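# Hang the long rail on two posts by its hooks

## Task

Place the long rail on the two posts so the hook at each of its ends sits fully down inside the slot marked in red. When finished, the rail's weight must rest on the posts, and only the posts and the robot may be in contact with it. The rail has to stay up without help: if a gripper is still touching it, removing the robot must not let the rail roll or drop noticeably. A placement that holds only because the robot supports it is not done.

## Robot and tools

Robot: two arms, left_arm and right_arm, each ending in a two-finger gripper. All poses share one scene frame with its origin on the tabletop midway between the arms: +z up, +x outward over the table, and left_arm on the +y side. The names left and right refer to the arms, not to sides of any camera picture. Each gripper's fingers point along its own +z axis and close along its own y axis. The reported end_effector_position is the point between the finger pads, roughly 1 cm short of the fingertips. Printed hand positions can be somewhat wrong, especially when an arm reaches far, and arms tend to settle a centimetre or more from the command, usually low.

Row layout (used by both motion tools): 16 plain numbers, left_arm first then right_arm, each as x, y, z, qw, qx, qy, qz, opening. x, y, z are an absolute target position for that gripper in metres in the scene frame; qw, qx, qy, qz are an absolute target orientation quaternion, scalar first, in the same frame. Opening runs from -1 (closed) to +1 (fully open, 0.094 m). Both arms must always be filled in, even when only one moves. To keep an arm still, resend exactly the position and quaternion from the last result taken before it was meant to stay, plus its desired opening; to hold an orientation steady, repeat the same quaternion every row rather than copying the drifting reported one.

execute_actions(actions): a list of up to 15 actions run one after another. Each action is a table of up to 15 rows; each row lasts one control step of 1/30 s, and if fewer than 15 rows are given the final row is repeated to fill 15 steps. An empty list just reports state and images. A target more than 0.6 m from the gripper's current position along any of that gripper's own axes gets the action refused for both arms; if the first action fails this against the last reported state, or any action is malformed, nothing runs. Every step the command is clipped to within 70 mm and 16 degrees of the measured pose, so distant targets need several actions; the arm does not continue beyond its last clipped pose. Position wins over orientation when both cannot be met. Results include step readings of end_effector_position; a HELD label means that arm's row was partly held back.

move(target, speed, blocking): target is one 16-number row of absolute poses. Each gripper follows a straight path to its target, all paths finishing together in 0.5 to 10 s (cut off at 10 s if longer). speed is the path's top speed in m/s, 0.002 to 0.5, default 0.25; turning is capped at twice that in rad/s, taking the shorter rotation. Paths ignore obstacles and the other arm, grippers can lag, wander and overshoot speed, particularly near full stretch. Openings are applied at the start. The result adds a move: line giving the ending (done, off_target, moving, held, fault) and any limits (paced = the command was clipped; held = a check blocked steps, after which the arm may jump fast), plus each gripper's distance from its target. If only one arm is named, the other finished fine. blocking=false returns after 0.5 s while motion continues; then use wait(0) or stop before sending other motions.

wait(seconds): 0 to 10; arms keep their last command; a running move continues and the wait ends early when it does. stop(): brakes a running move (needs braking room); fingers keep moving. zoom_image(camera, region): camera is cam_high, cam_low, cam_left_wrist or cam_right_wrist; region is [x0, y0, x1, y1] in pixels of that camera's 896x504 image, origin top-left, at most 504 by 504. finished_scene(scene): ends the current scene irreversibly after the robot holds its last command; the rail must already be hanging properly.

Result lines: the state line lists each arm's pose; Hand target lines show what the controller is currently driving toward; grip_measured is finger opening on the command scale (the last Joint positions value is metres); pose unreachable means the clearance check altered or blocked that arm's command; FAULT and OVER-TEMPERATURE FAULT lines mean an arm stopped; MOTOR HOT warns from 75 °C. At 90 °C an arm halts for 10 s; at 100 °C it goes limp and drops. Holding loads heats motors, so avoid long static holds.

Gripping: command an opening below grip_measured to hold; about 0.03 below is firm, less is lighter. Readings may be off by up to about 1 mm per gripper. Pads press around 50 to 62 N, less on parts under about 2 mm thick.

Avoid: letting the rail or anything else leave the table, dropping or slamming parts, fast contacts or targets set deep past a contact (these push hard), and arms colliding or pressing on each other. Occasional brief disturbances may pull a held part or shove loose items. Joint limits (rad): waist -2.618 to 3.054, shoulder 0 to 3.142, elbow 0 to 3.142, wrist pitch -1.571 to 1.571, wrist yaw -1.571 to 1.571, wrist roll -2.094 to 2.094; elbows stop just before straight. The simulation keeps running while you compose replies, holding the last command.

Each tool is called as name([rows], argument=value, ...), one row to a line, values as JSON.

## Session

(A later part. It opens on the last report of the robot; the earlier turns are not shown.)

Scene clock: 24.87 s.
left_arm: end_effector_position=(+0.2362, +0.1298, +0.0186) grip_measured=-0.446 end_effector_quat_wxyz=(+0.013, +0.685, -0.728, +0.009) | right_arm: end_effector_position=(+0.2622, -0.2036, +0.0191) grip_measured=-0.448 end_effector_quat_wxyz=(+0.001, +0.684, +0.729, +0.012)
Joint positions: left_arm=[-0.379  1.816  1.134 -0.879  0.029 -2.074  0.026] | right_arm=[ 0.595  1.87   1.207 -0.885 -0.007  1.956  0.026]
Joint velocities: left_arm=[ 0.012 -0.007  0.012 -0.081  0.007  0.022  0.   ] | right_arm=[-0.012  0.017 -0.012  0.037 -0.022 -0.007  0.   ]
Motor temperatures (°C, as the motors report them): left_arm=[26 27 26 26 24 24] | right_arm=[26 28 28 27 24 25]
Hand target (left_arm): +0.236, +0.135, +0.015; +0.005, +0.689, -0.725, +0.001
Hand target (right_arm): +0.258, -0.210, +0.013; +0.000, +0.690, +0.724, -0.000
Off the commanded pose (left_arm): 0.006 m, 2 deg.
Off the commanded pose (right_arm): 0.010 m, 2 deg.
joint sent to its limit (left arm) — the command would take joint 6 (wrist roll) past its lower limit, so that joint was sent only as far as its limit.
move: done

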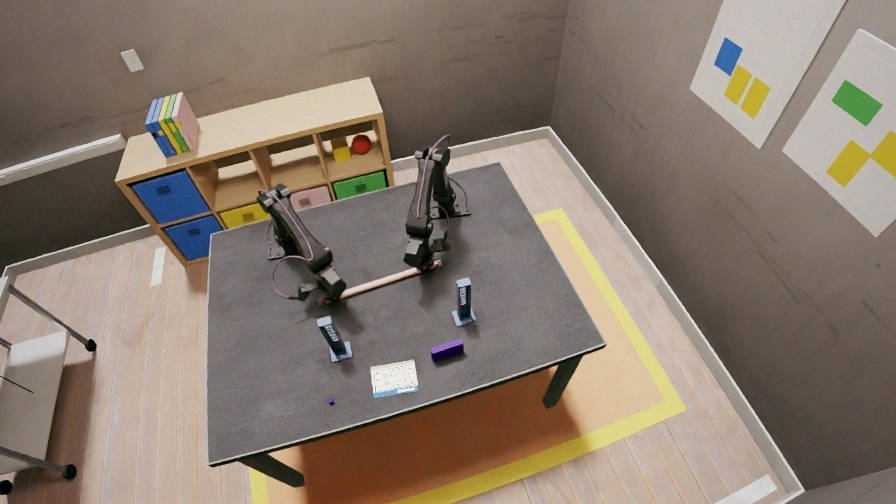

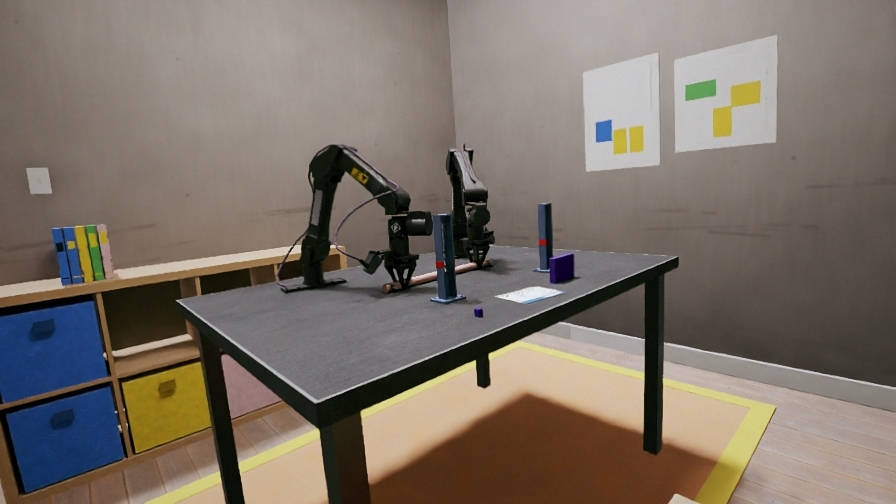

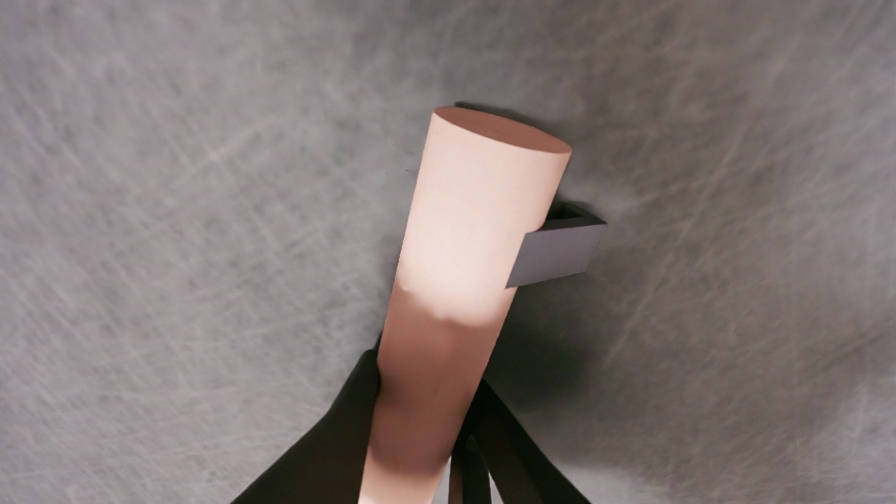

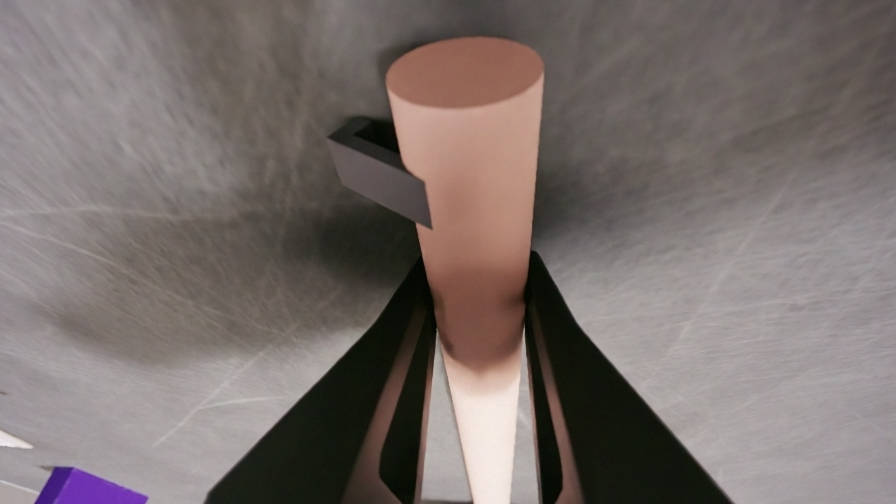

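move(target=[0.238,0.135,0.010,0,0.695,-0.719,0,-0.42,0.257,-0.21,0.008,0,0.69,0.724,0,-0.42], speed=0.03)

move(target=[0.238,0.135,0.010,0,0.695,-0.719,0,-0.56,0.257,-0.21,0.008,0,0.69,0.724,0,-0.56])

Scene clock: 26.13 s.
left_arm: end_effector_position=(+0.2365, +0.1297, +0.0157) grip_measured=-0.422 end_effector_quat_wxyz=(+0.013, +0.685, -0.728, +0.006) | right_arm: end_effector_position=(+0.2629, -0.2030, +0.0181) grip_measured=-0.422 end_effector_quat_wxyz=(+0.001, +0.684, +0.729, +0.015)
Joint positions: left_arm=[-0.379  1.825  1.134 -0.873  0.028 -2.074  0.027] | right_arm=[ 0.595  1.87   1.203 -0.875 -0.008  1.958  0.027]
Joint velocities: left_arm=[ 0.002 -0.002  0.007 -0.11  -0.051  0.037  0.   ] | right_arm=[ 0.017 -0.002 -0.027 -0.037  0.022 -0.007 -0.   ]
Motor temperatures (°C, as the motors report them): left_arm=[26 27 26 25 24 24] | right_arm=[26 29 28 27 24 25]
Hand target (left_arm): +0.238, +0.135, +0.010; +0.004, +0.689, -0.724, +0.001
Hand target (right_arm): +0.257, -0.210, +0.008; +0.000, +0.690, +0.724, -0.000
Off the commanded pose (left_arm): 0.008 m, 2 deg.
Off the commanded pose (right_arm): 0.014 m, 2 deg.
joint sent to its limit (left arm) — the command would take joint 6 (wrist roll) past its lower limit, so that joint was sent only as far as its limit.
move: off_target (right_arm)

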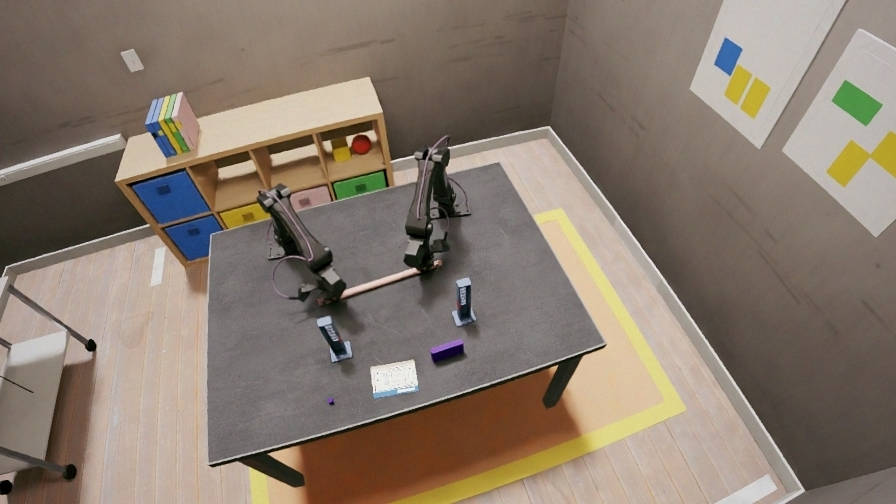

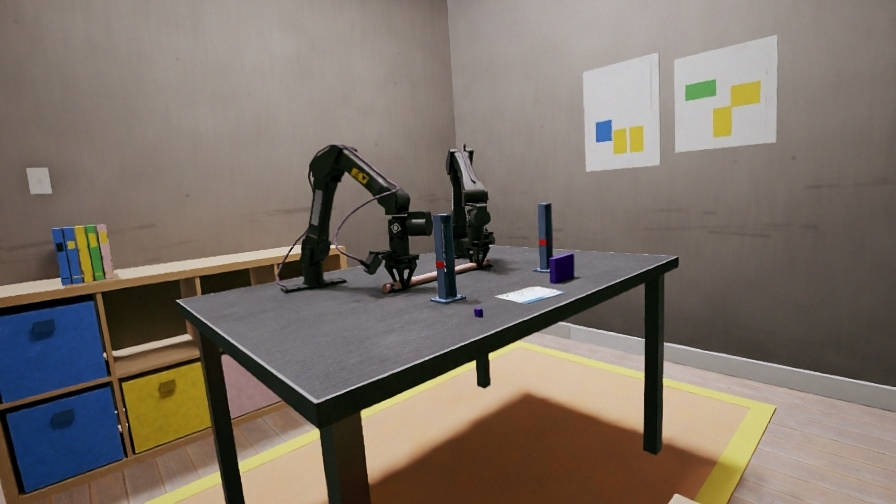

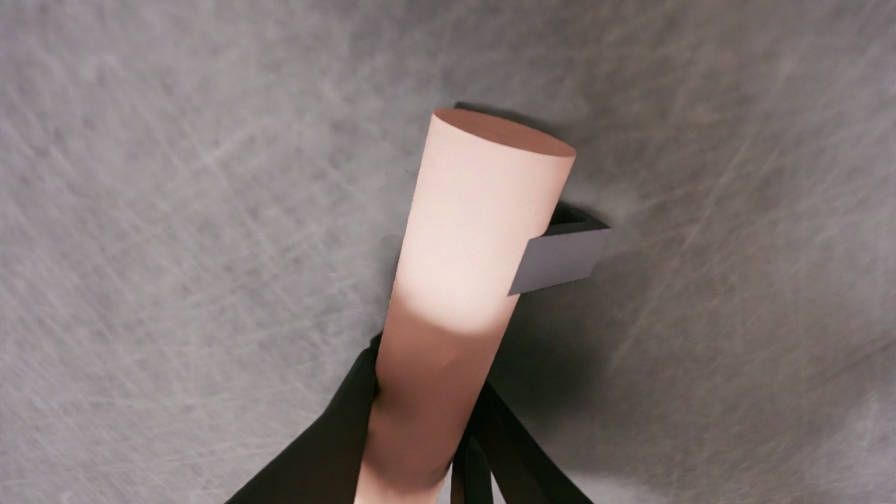

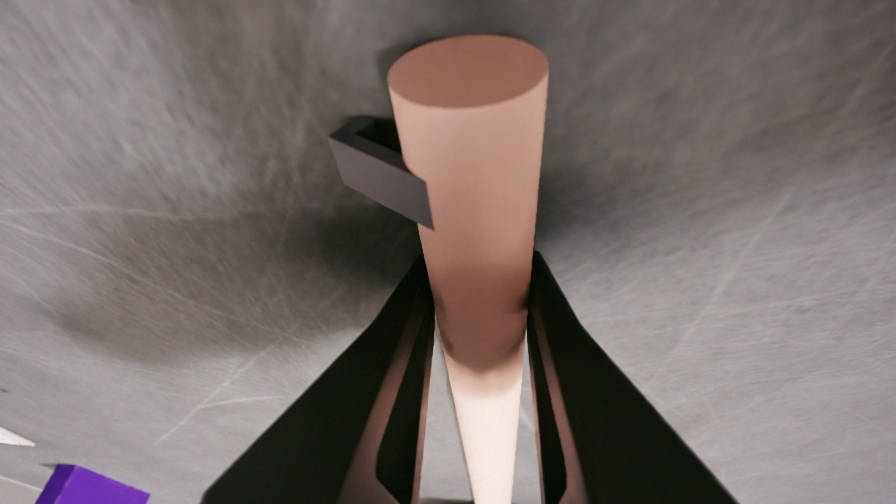

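Scene clock: 26.83 s.
left_arm: end_effector_position=(+0.2380, +0.1298, +0.0157) grip_measured=-0.486 end_effector_quat_wxyz=(+0.011, +0.687, -0.726, +0.008) | right_arm: end_effector_position=(+0.2623, -0.2030, +0.0177) grip_measured=-0.487 end_effector_quat_wxyz=(+0.000, +0.685, +0.728, +0.014)
Joint positions: left_arm=[-0.377  1.825  1.134 -0.868  0.026 -2.079  0.024] | right_arm=[ 0.595  1.87   1.201 -0.875 -0.01   1.959  0.024]
Joint velocities: left_arm=[-0.012  0.012 -0.017 -0.081 -0.037 -0.139  0.   ] | right_arm=[-0.007 -0.012 -0.002 -0.022  0.066  0.007  0.   ]
Motor temperatures (°C, as the motors report them): left_arm=[26 27 26 25 24 24] | right_arm=[26 29 28 27 24 25]
Hand target (left_arm): +0.238, +0.135, +0.010; +0.004, +0.689, -0.724, +0.001
Hand target (right_arm): +0.257, -0.210, +0.008; +0.000, +0.690, +0.724, +0.000
Off the commanded pose (left_arm): 0.008 m, 2 deg.
Off the commanded pose (right_arm): 0.013 m, 2 deg.
joint sent to its limit (left arm) — the command would take joint 6 (wrist roll) past its lower limit, so that joint was sent only as far as its limit.
move: off_target (right_arm)

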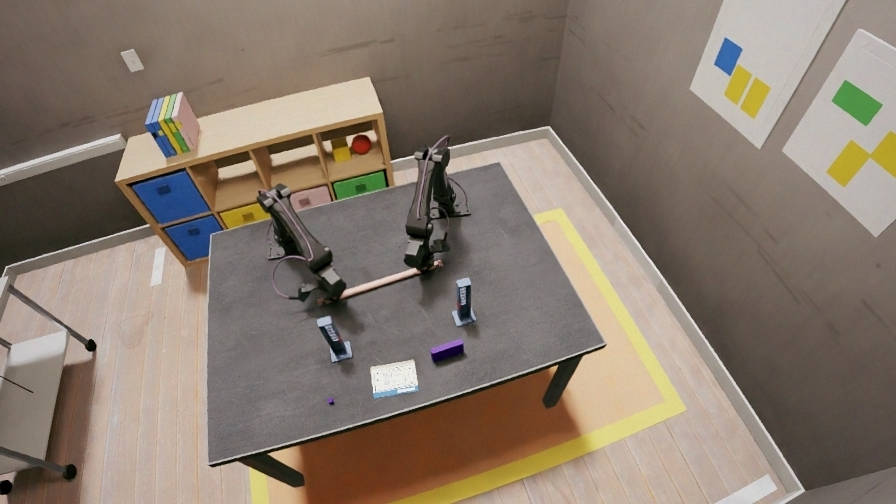

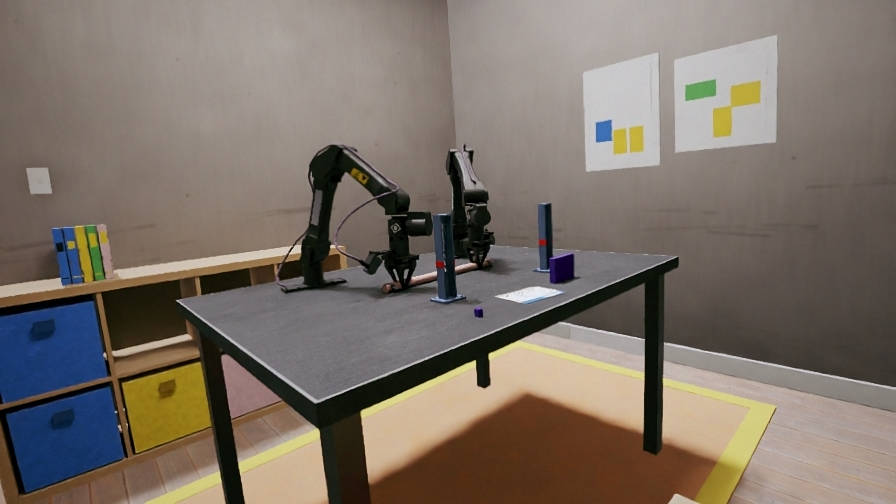

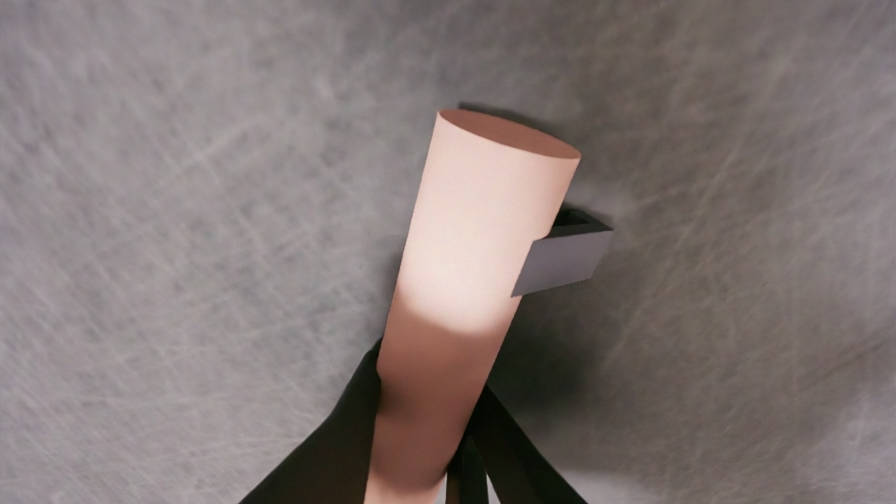

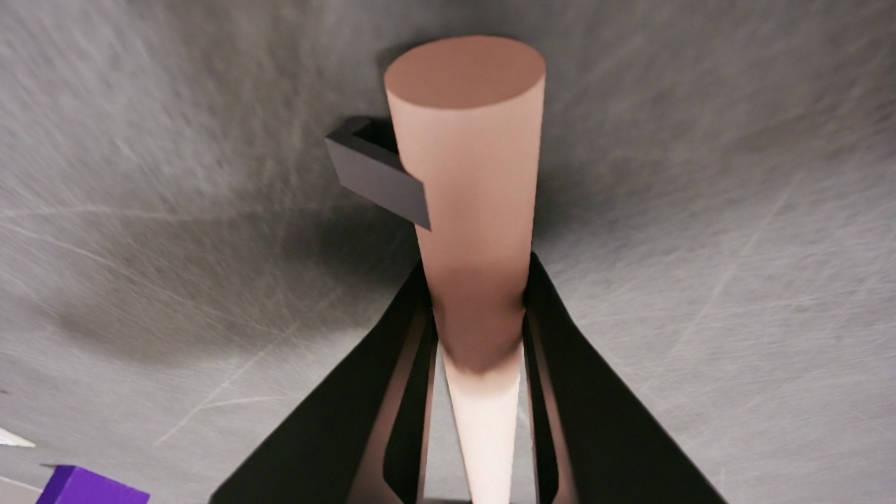

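move(target=[0.36,0.165,0.105,-0.183,0.683,-0.683,0.183,-0.53,0.36,-0.172,0.105,0.183,0.683,0.683,0.183,-0.53], speed=0.08)

zoom_image(camera="cam_low", region=[380, 210, 580, 310])

Scene clock: 30.67 s.
left_arm: end_effector_position=(+0.3364, +0.1611, +0.0761) grip_measured=-0.495 end_effector_quat_wxyz=(-0.148, +0.674, -0.709, +0.144) | right_arm: end_effector_position=(+0.3464, -0.1732, +0.0841) grip_measured=-0.487 end_effector_quat_wxyz=(+0.153, +0.684, +0.695, +0.160)
Joint positions: left_arm=[-0.263  1.71   1.165 -0.646 -0.171 -1.935  0.024] | right_arm=[ 0.661  1.809  1.306 -0.668  0.204  2.03   0.024]
Joint velocities: left_arm=[-0.012  0.017 -0.022 -0.051 -0.051 -0.051 -0.001] | right_arm=[-0.012  0.012 -0.007  0.066  0.007  0.037  0.001]
Motor temperatures (°C, as the motors report them): left_arm=[26 28 26 26 24 24] | right_arm=[26 30 28 26 24 25]
Hand target (left_arm): +0.358, +0.167, +0.107; -0.187, +0.681, -0.685, +0.181
Hand target (right_arm): +0.356, -0.172, +0.109; +0.180, +0.683, +0.683, +0.184
Off the commanded pose (left_arm): 0.038 m, 7 deg.
Off the commanded pose (right_arm): 0.025 m, 5 deg.
move: off_target (left_arm, right_arm)

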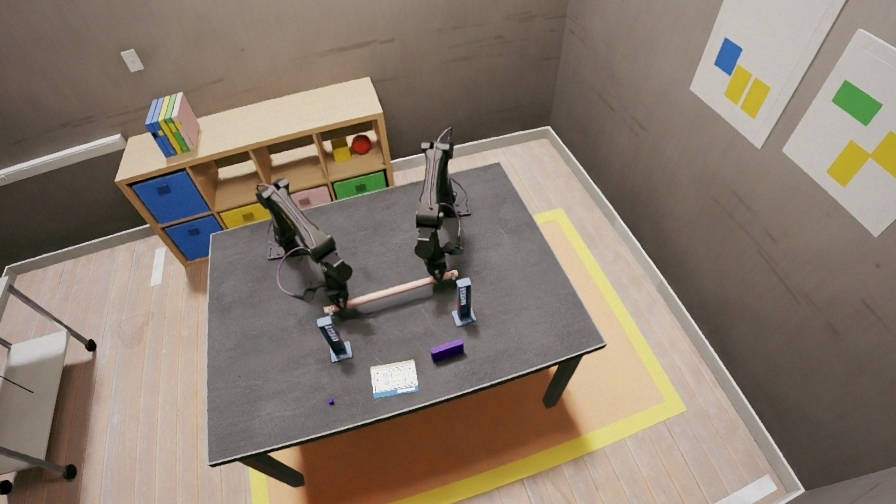

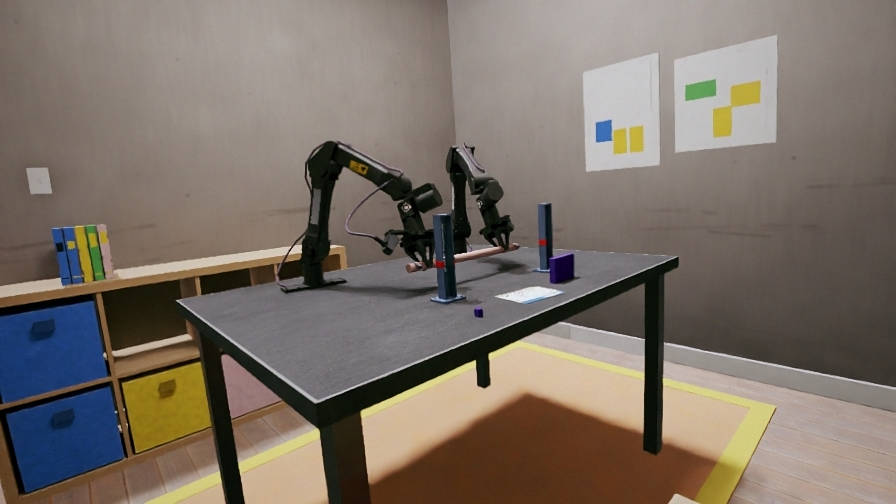

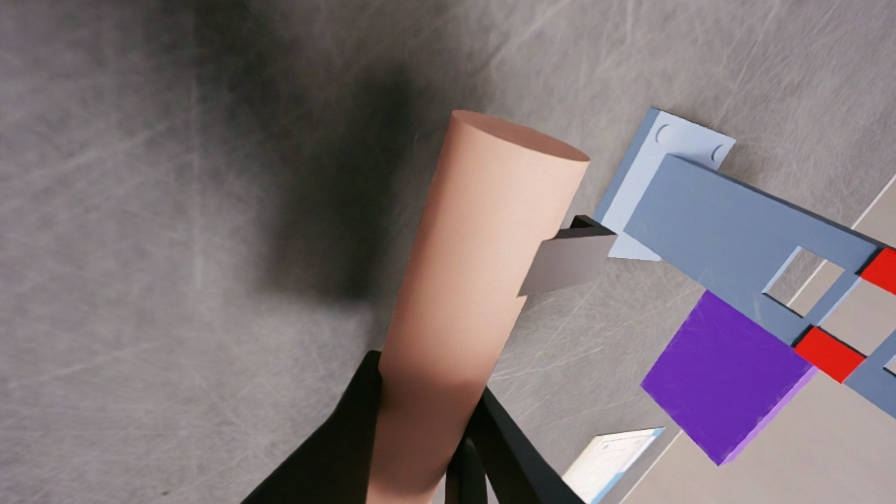

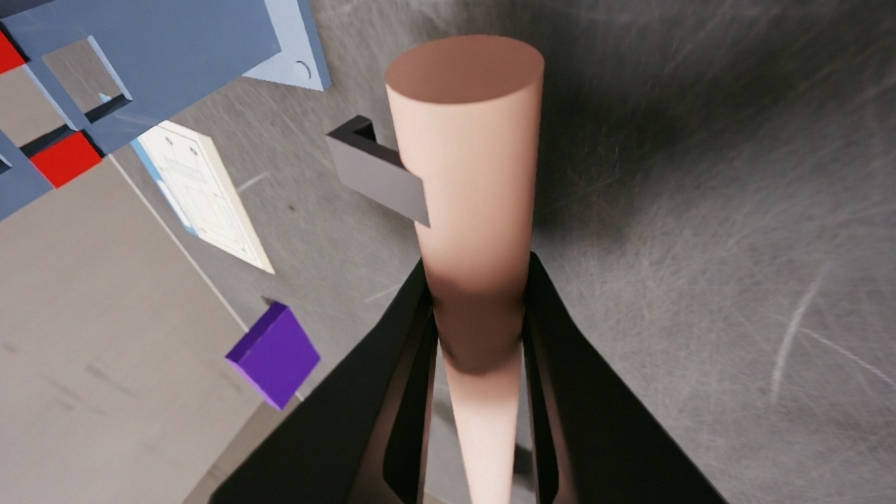

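Region (380, 210, 580, 310) of cam_low's 896x504 image, scaled by 2.520, with more detail than that image has.

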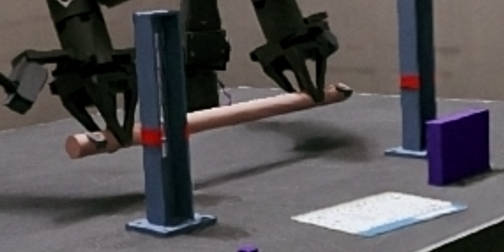

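move(target=[0.395,0.165,0.14,-0.327,0.627,-0.627,0.327,-0.54,0.385,-0.172,0.13,0.327,0.627,0.627,0.327,-0.54], speed=0.06)

zoom_image(camera="cam_low", region=[400, 210, 560, 290])

Scene clock: 35.87 s.
left_arm: end_effector_position=(+0.3818, +0.1637, +0.1099) grip_measured=-0.496 end_effector_quat_wxyz=(-0.297, +0.621, -0.666, +0.287) | right_arm: end_effector_position=(+0.3833, -0.1713, +0.1162) grip_measured=-0.488 end_effector_quat_wxyz=(+0.302, +0.640, +0.632, +0.318)
Joint positions: left_arm=[-0.275  1.599  0.924 -0.095 -0.329 -1.821  0.024] | right_arm=[ 0.705  1.688  1.008 -0.06   0.416  1.956  0.024]
Joint velocities: left_arm=[-0.007  0.002 -0.012  0.022  0.022 -0.022 -0.001] | right_arm=[-0.002  0.007 -0.022 -0.007 -0.037  0.051  0.   ]
Motor temperatures (°C, as the motors report them): left_arm=[26 29 26 26 24 24] | right_arm=[26 31 28 27 25 25]
Hand target (left_arm): +0.393, +0.166, +0.141; -0.329, +0.625, -0.629, +0.324
Hand target (right_arm): +0.383, -0.172, +0.132; +0.325, +0.627, +0.627, +0.328
Off the commanded pose (left_arm): 0.033 m, 7 deg.
Off the commanded pose (right_arm): 0.014 m, 3 deg.
move: off_target (left_arm, right_arm)

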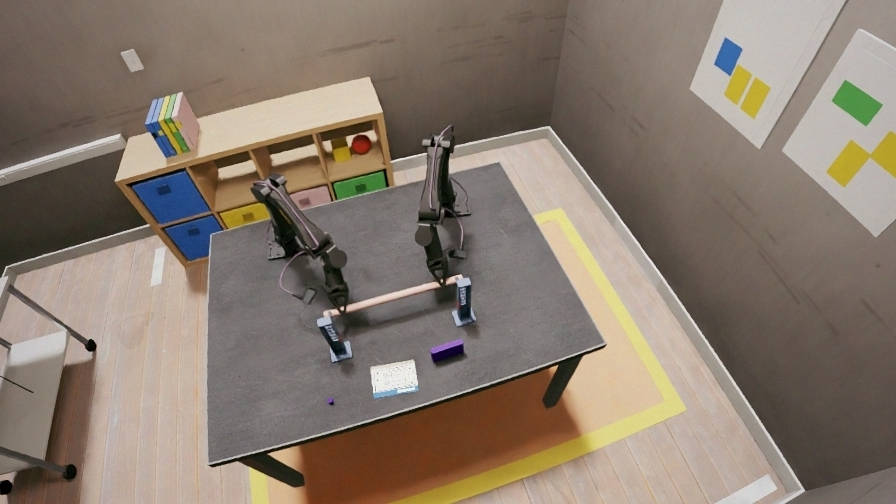

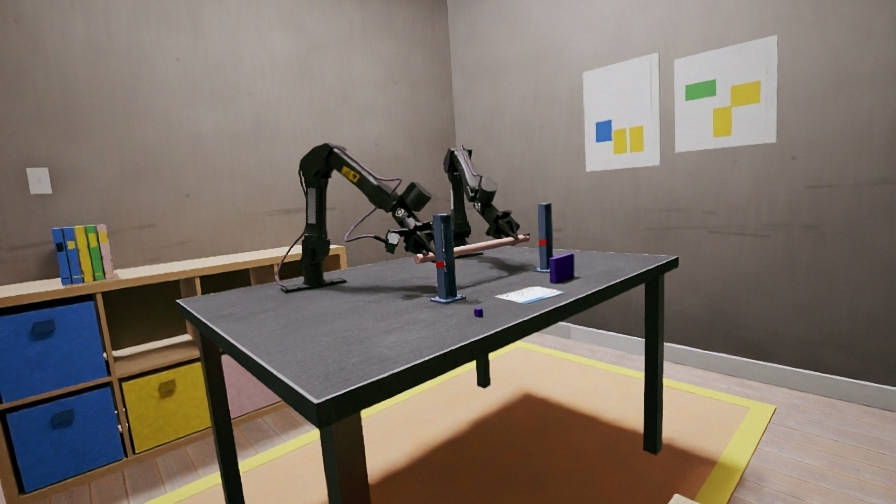

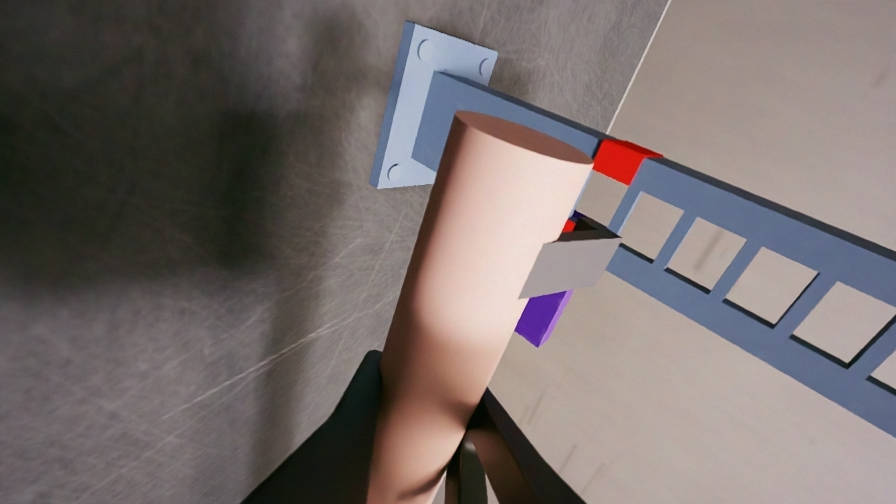

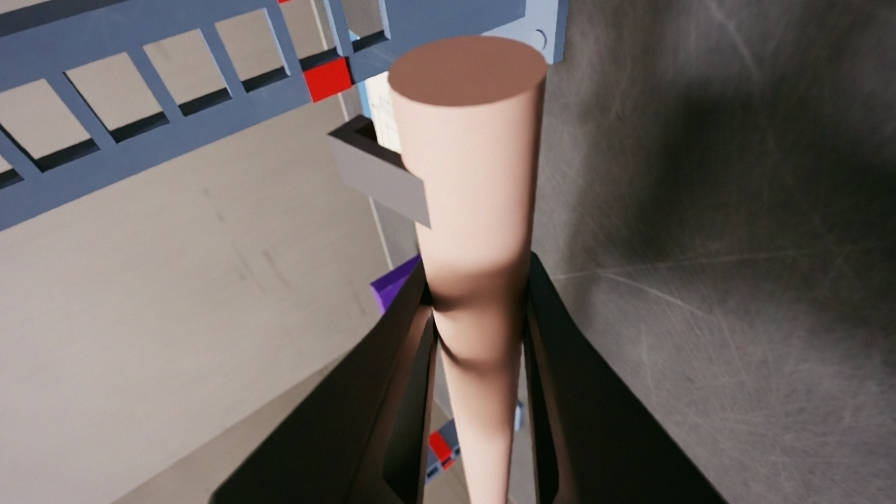

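Region (400, 210, 560, 290) of cam_low's 896x504 image, scaled by 3.150, with more detail than that image has.

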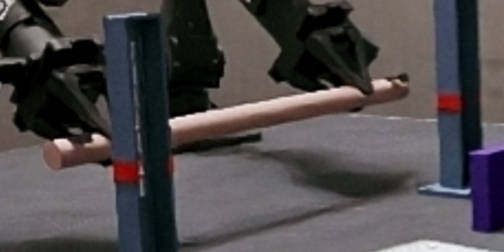

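move(target=[0.42,0.165,0.119,-0.327,0.627,-0.627,0.327,-0.54,0.41,-0.172,0.104,0.327,0.627,0.627,0.327,-0.54], speed=0.04)

zoom_image(camera="cam_low", region=[400, 210, 560, 290])

Scene clock: 37.90 s.
left_arm: end_effector_position=(+0.3962, +0.1649, +0.0905) grip_measured=-0.496 end_effector_quat_wxyz=(-0.302, +0.621, -0.665, +0.285) | right_arm: end_effector_position=(+0.4005, -0.1697, +0.0932) grip_measured=-0.488 end_effector_quat_wxyz=(+0.305, +0.638, +0.630, +0.321)
Joint positions: left_arm=[-0.257  1.682  0.924 -0.005 -0.326 -1.804  0.024] | right_arm=[0.683 1.783 1.008 0.054 0.403 1.936 0.024]
Joint velocities: left_arm=[ 0.007  0.002 -0.017 -0.007 -0.007  0.037  0.   ] | right_arm=[-0.017  0.002 -0.012  0.066 -0.037 -0.007 -0.001]
Motor temperatures (°C, as the motors report them): left_arm=[26 29 26 27 24 24] | right_arm=[26 31 28 27 25 25]
Hand target (left_arm): +0.417, +0.166, +0.120; -0.328, +0.627, -0.627, +0.326
Hand target (right_arm): +0.410, -0.172, +0.104; +0.327, +0.627, +0.627, +0.326
Off the commanded pose (left_arm): 0.037 m, 7 deg.
Off the commanded pose (right_arm): 0.015 m, 3 deg.
move: off_target (left_arm, right_arm)

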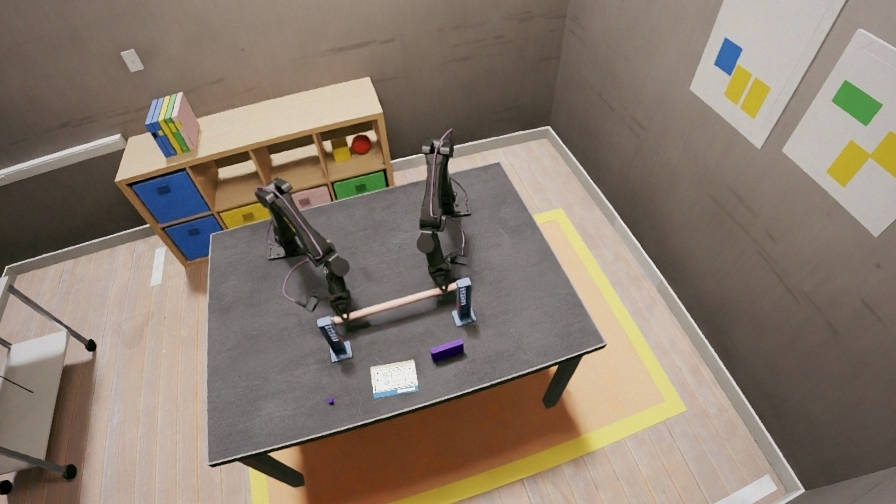

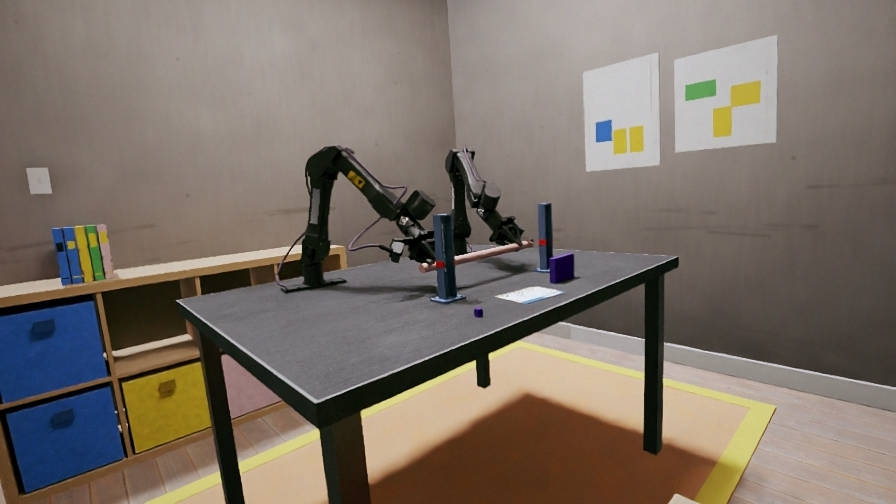

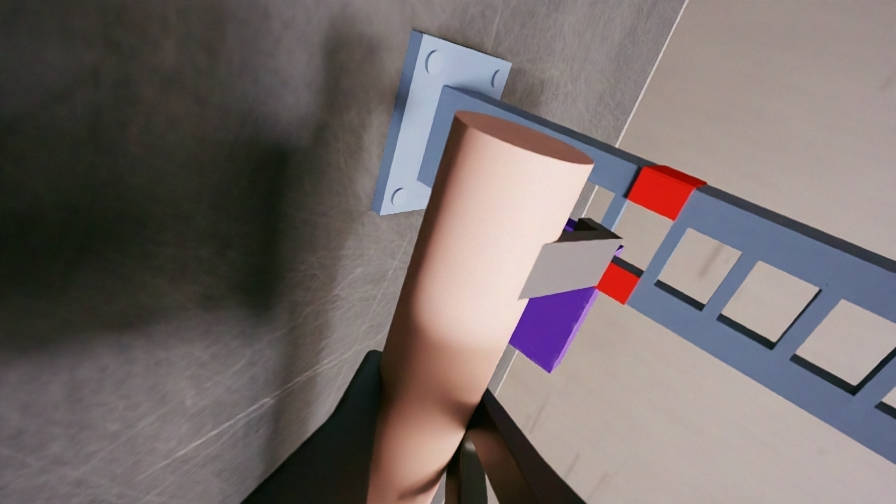

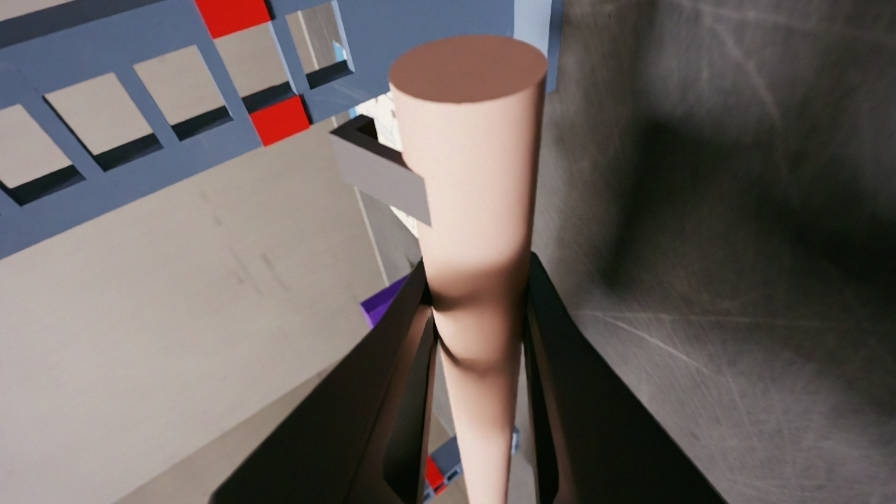

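Region (400, 210, 560, 290) of cam_low's 896x504 image, scaled by 3.150, with more detail than that image has.

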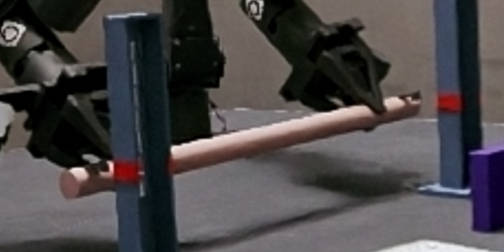

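move(target=[0.44,0.159,0.117,-0.327,0.627,-0.627,0.327,-0.54,0.424,-0.178,0.104,0.327,0.627,0.627,0.327,-0.54], speed=0.03)

zoom_image(camera="cam_low", region=[400, 210, 560, 290])

Scene clock: 40.53 s.
left_arm: end_effector_position=(+0.4130, +0.1568, +0.0855) grip_measured=-0.496 end_effector_quat_wxyz=(-0.298, +0.618, -0.669, +0.285) | right_arm: end_effector_position=(+0.4123, -0.1778, +0.0901) grip_measured=-0.488 end_effector_quat_wxyz=(+0.304, +0.640, +0.630, +0.319)
Joint positions: left_arm=[-0.252  1.756  0.992 -0.002 -0.311 -1.796  0.024] | right_arm=[0.647 1.811 1.032 0.062 0.378 1.915 0.024]
Joint velocities: left_arm=[-0.007  0.012 -0.007 -0.037 -0.022 -0.066 -0.   ] | right_arm=[ 0.017 -0.002  0.002 -0.007 -0.007  0.037  0.   ]
Motor temperatures (°C, as the motors report them): left_arm=[26 29 27 28 24 24] | right_arm=[26 31 29 28 25 25]
Hand target (left_arm): +0.437, +0.160, +0.119; -0.327, +0.627, -0.628, +0.327
Hand target (right_arm): +0.423, -0.179, +0.105; +0.327, +0.627, +0.627, +0.327
Off the commanded pose (left_arm): 0.042 m, 8 deg.
Off the commanded pose (right_arm): 0.018 m, 3 deg.
move: off_target (left_arm, right_arm)

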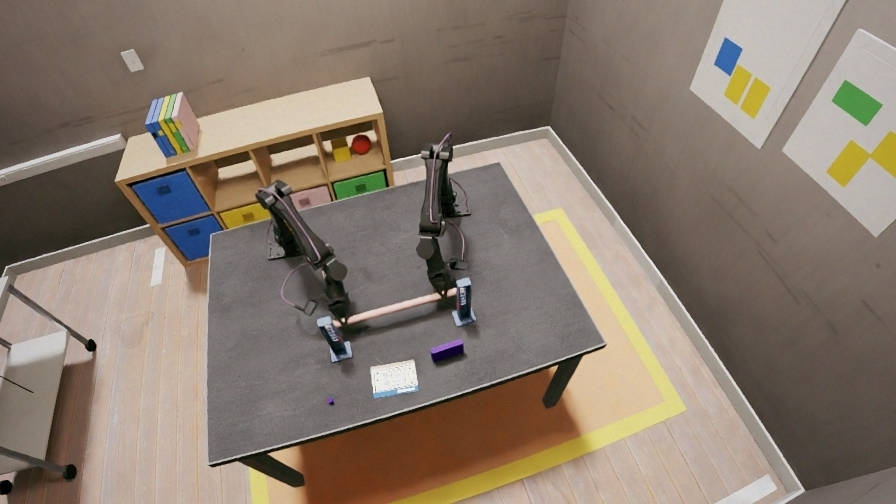

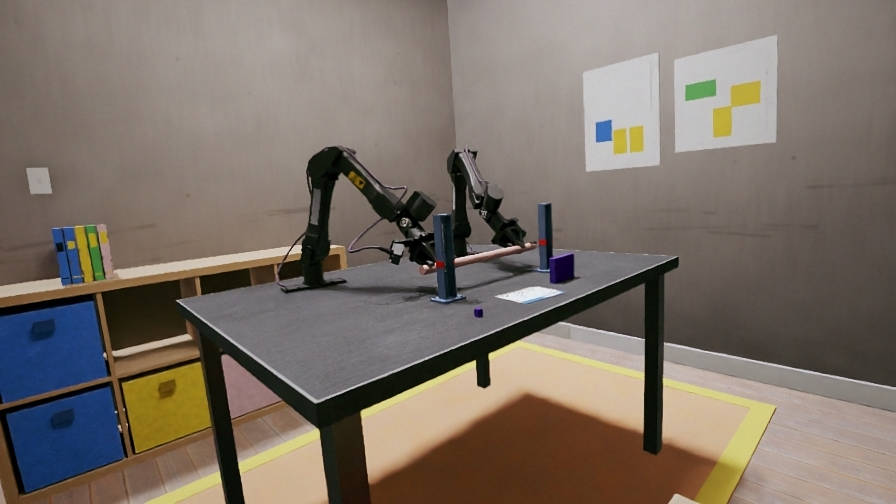

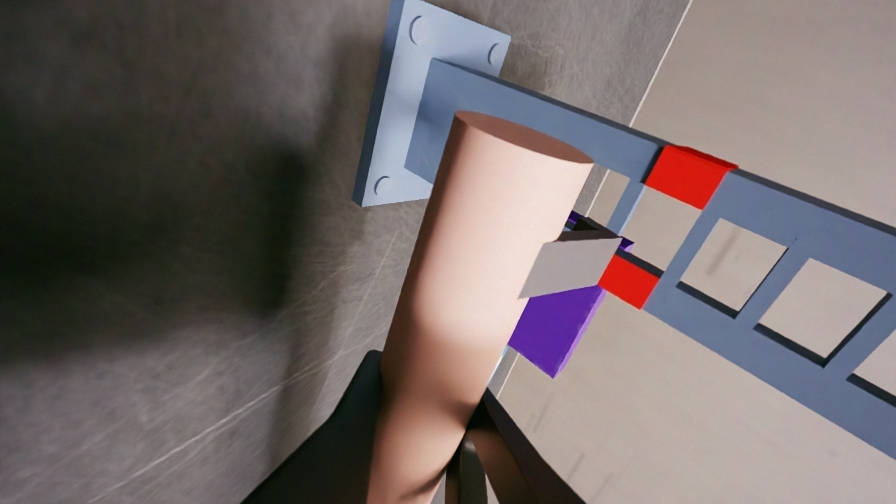

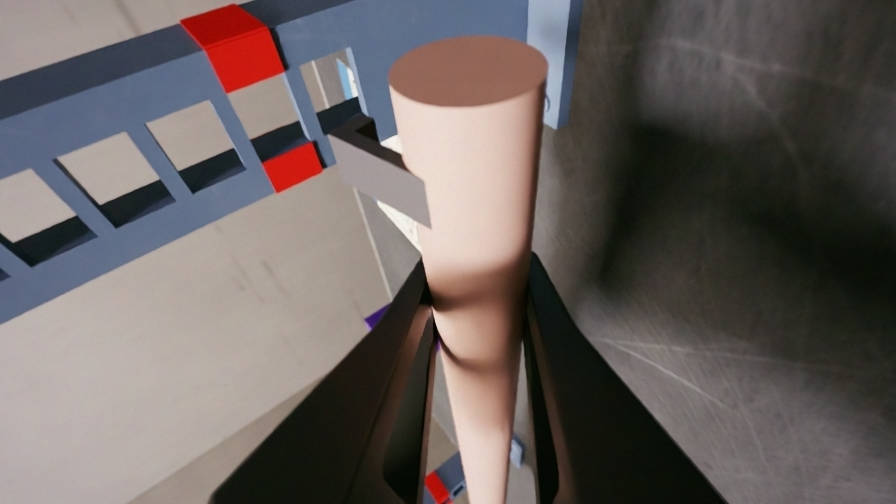

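Region (400, 210, 560, 290) of cam_low's 896x504 image, scaled by 3.150, with more detail than that image has.

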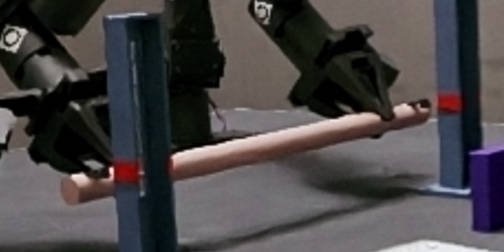

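move(target=[0.445,0.159,0.134,-0.327,0.627,-0.627,0.327,-0.54,0.432,-0.178,0.116,0.327,0.627,0.627,0.327,-0.54], speed=0.03)

zoom_image(camera="cam_low", region=[400, 210, 560, 290])

Scene clock: 43.20 s.
left_arm: end_effector_position=(+0.4229, +0.1564, +0.1010) grip_measured=-0.496 end_effector_quat_wxyz=(-0.301, +0.617, -0.667, +0.290) | right_arm: end_effector_position=(+0.4225, -0.1787, +0.1046) grip_measured=-0.488 end_effector_quat_wxyz=(+0.309, +0.639, +0.626, +0.324)
Joint positions: left_arm=[-0.242  1.756  1.051 -0.044 -0.306 -1.786  0.024] | right_arm=[0.634 1.812 1.084 0.027 0.375 1.903 0.024]
Joint velocities: left_arm=[ 0.007 -0.012 -0.017 -0.037  0.051  0.037 -0.   ] | right_arm=[-0.007 -0.012  0.002 -0.022  0.037  0.051  0.   ]
Motor temperatures (°C, as the motors report them): left_arm=[26 30 27 28 24 24] | right_arm=[26 31 29 28 25 25]
Hand target (left_arm): +0.442, +0.160, +0.135; -0.327, +0.626, -0.627, +0.327
Hand target (right_arm): +0.431, -0.179, +0.117; +0.327, +0.627, +0.627, +0.327
Off the commanded pose (left_arm): 0.040 m, 7 deg.
Off the commanded pose (right_arm): 0.015 m, 3 deg.
move: off_target (left_arm, right_arm)

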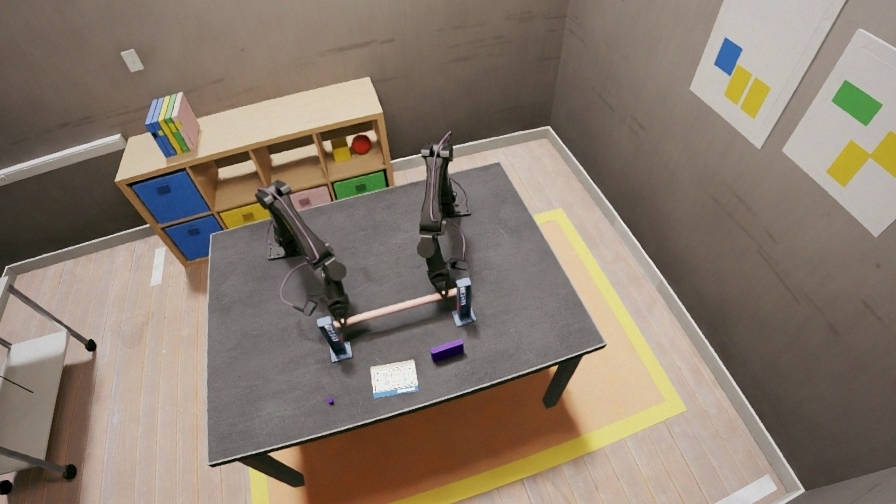

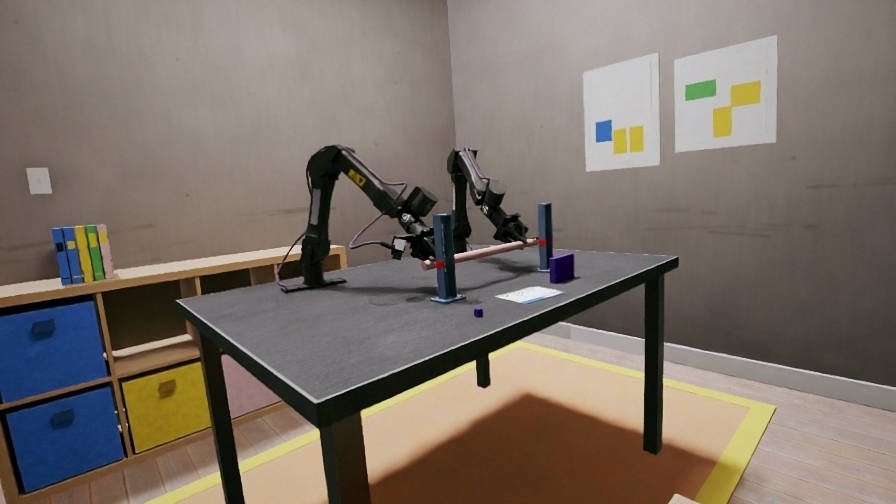

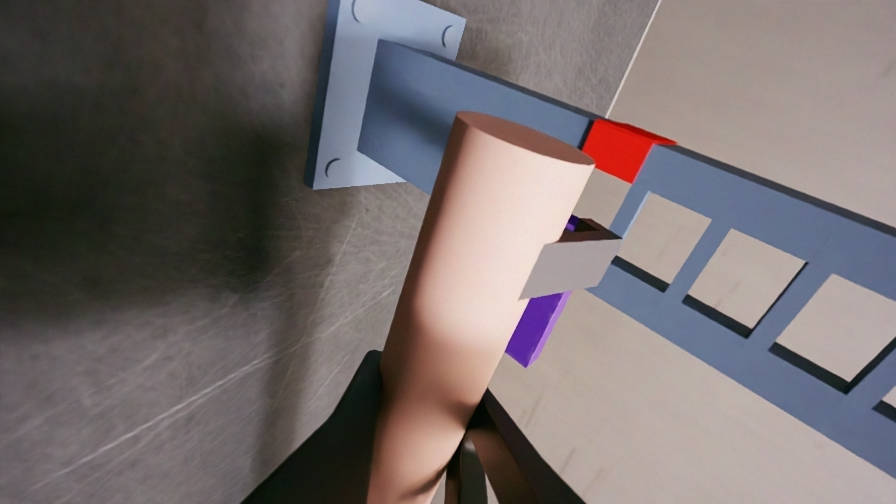

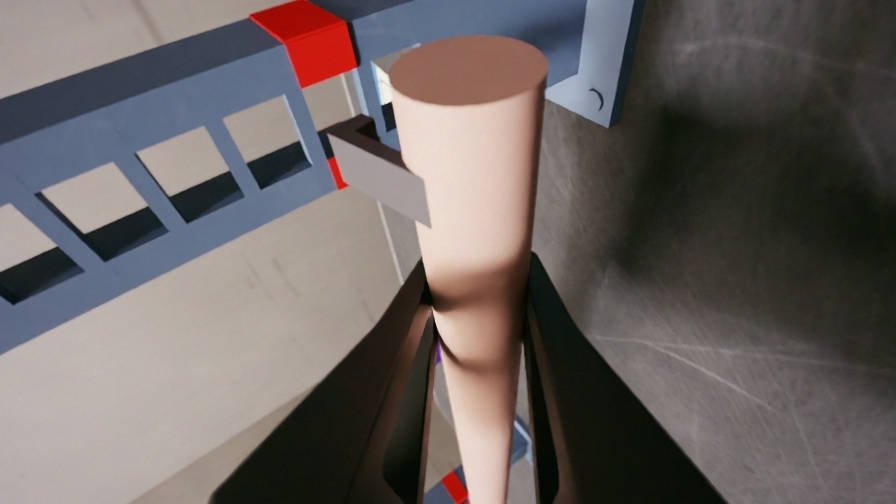

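Region (400, 210, 560, 290) of cam_low's 896x504 image, scaled by 3.150, with more detail than that image has.

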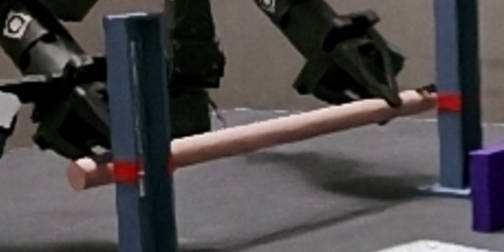

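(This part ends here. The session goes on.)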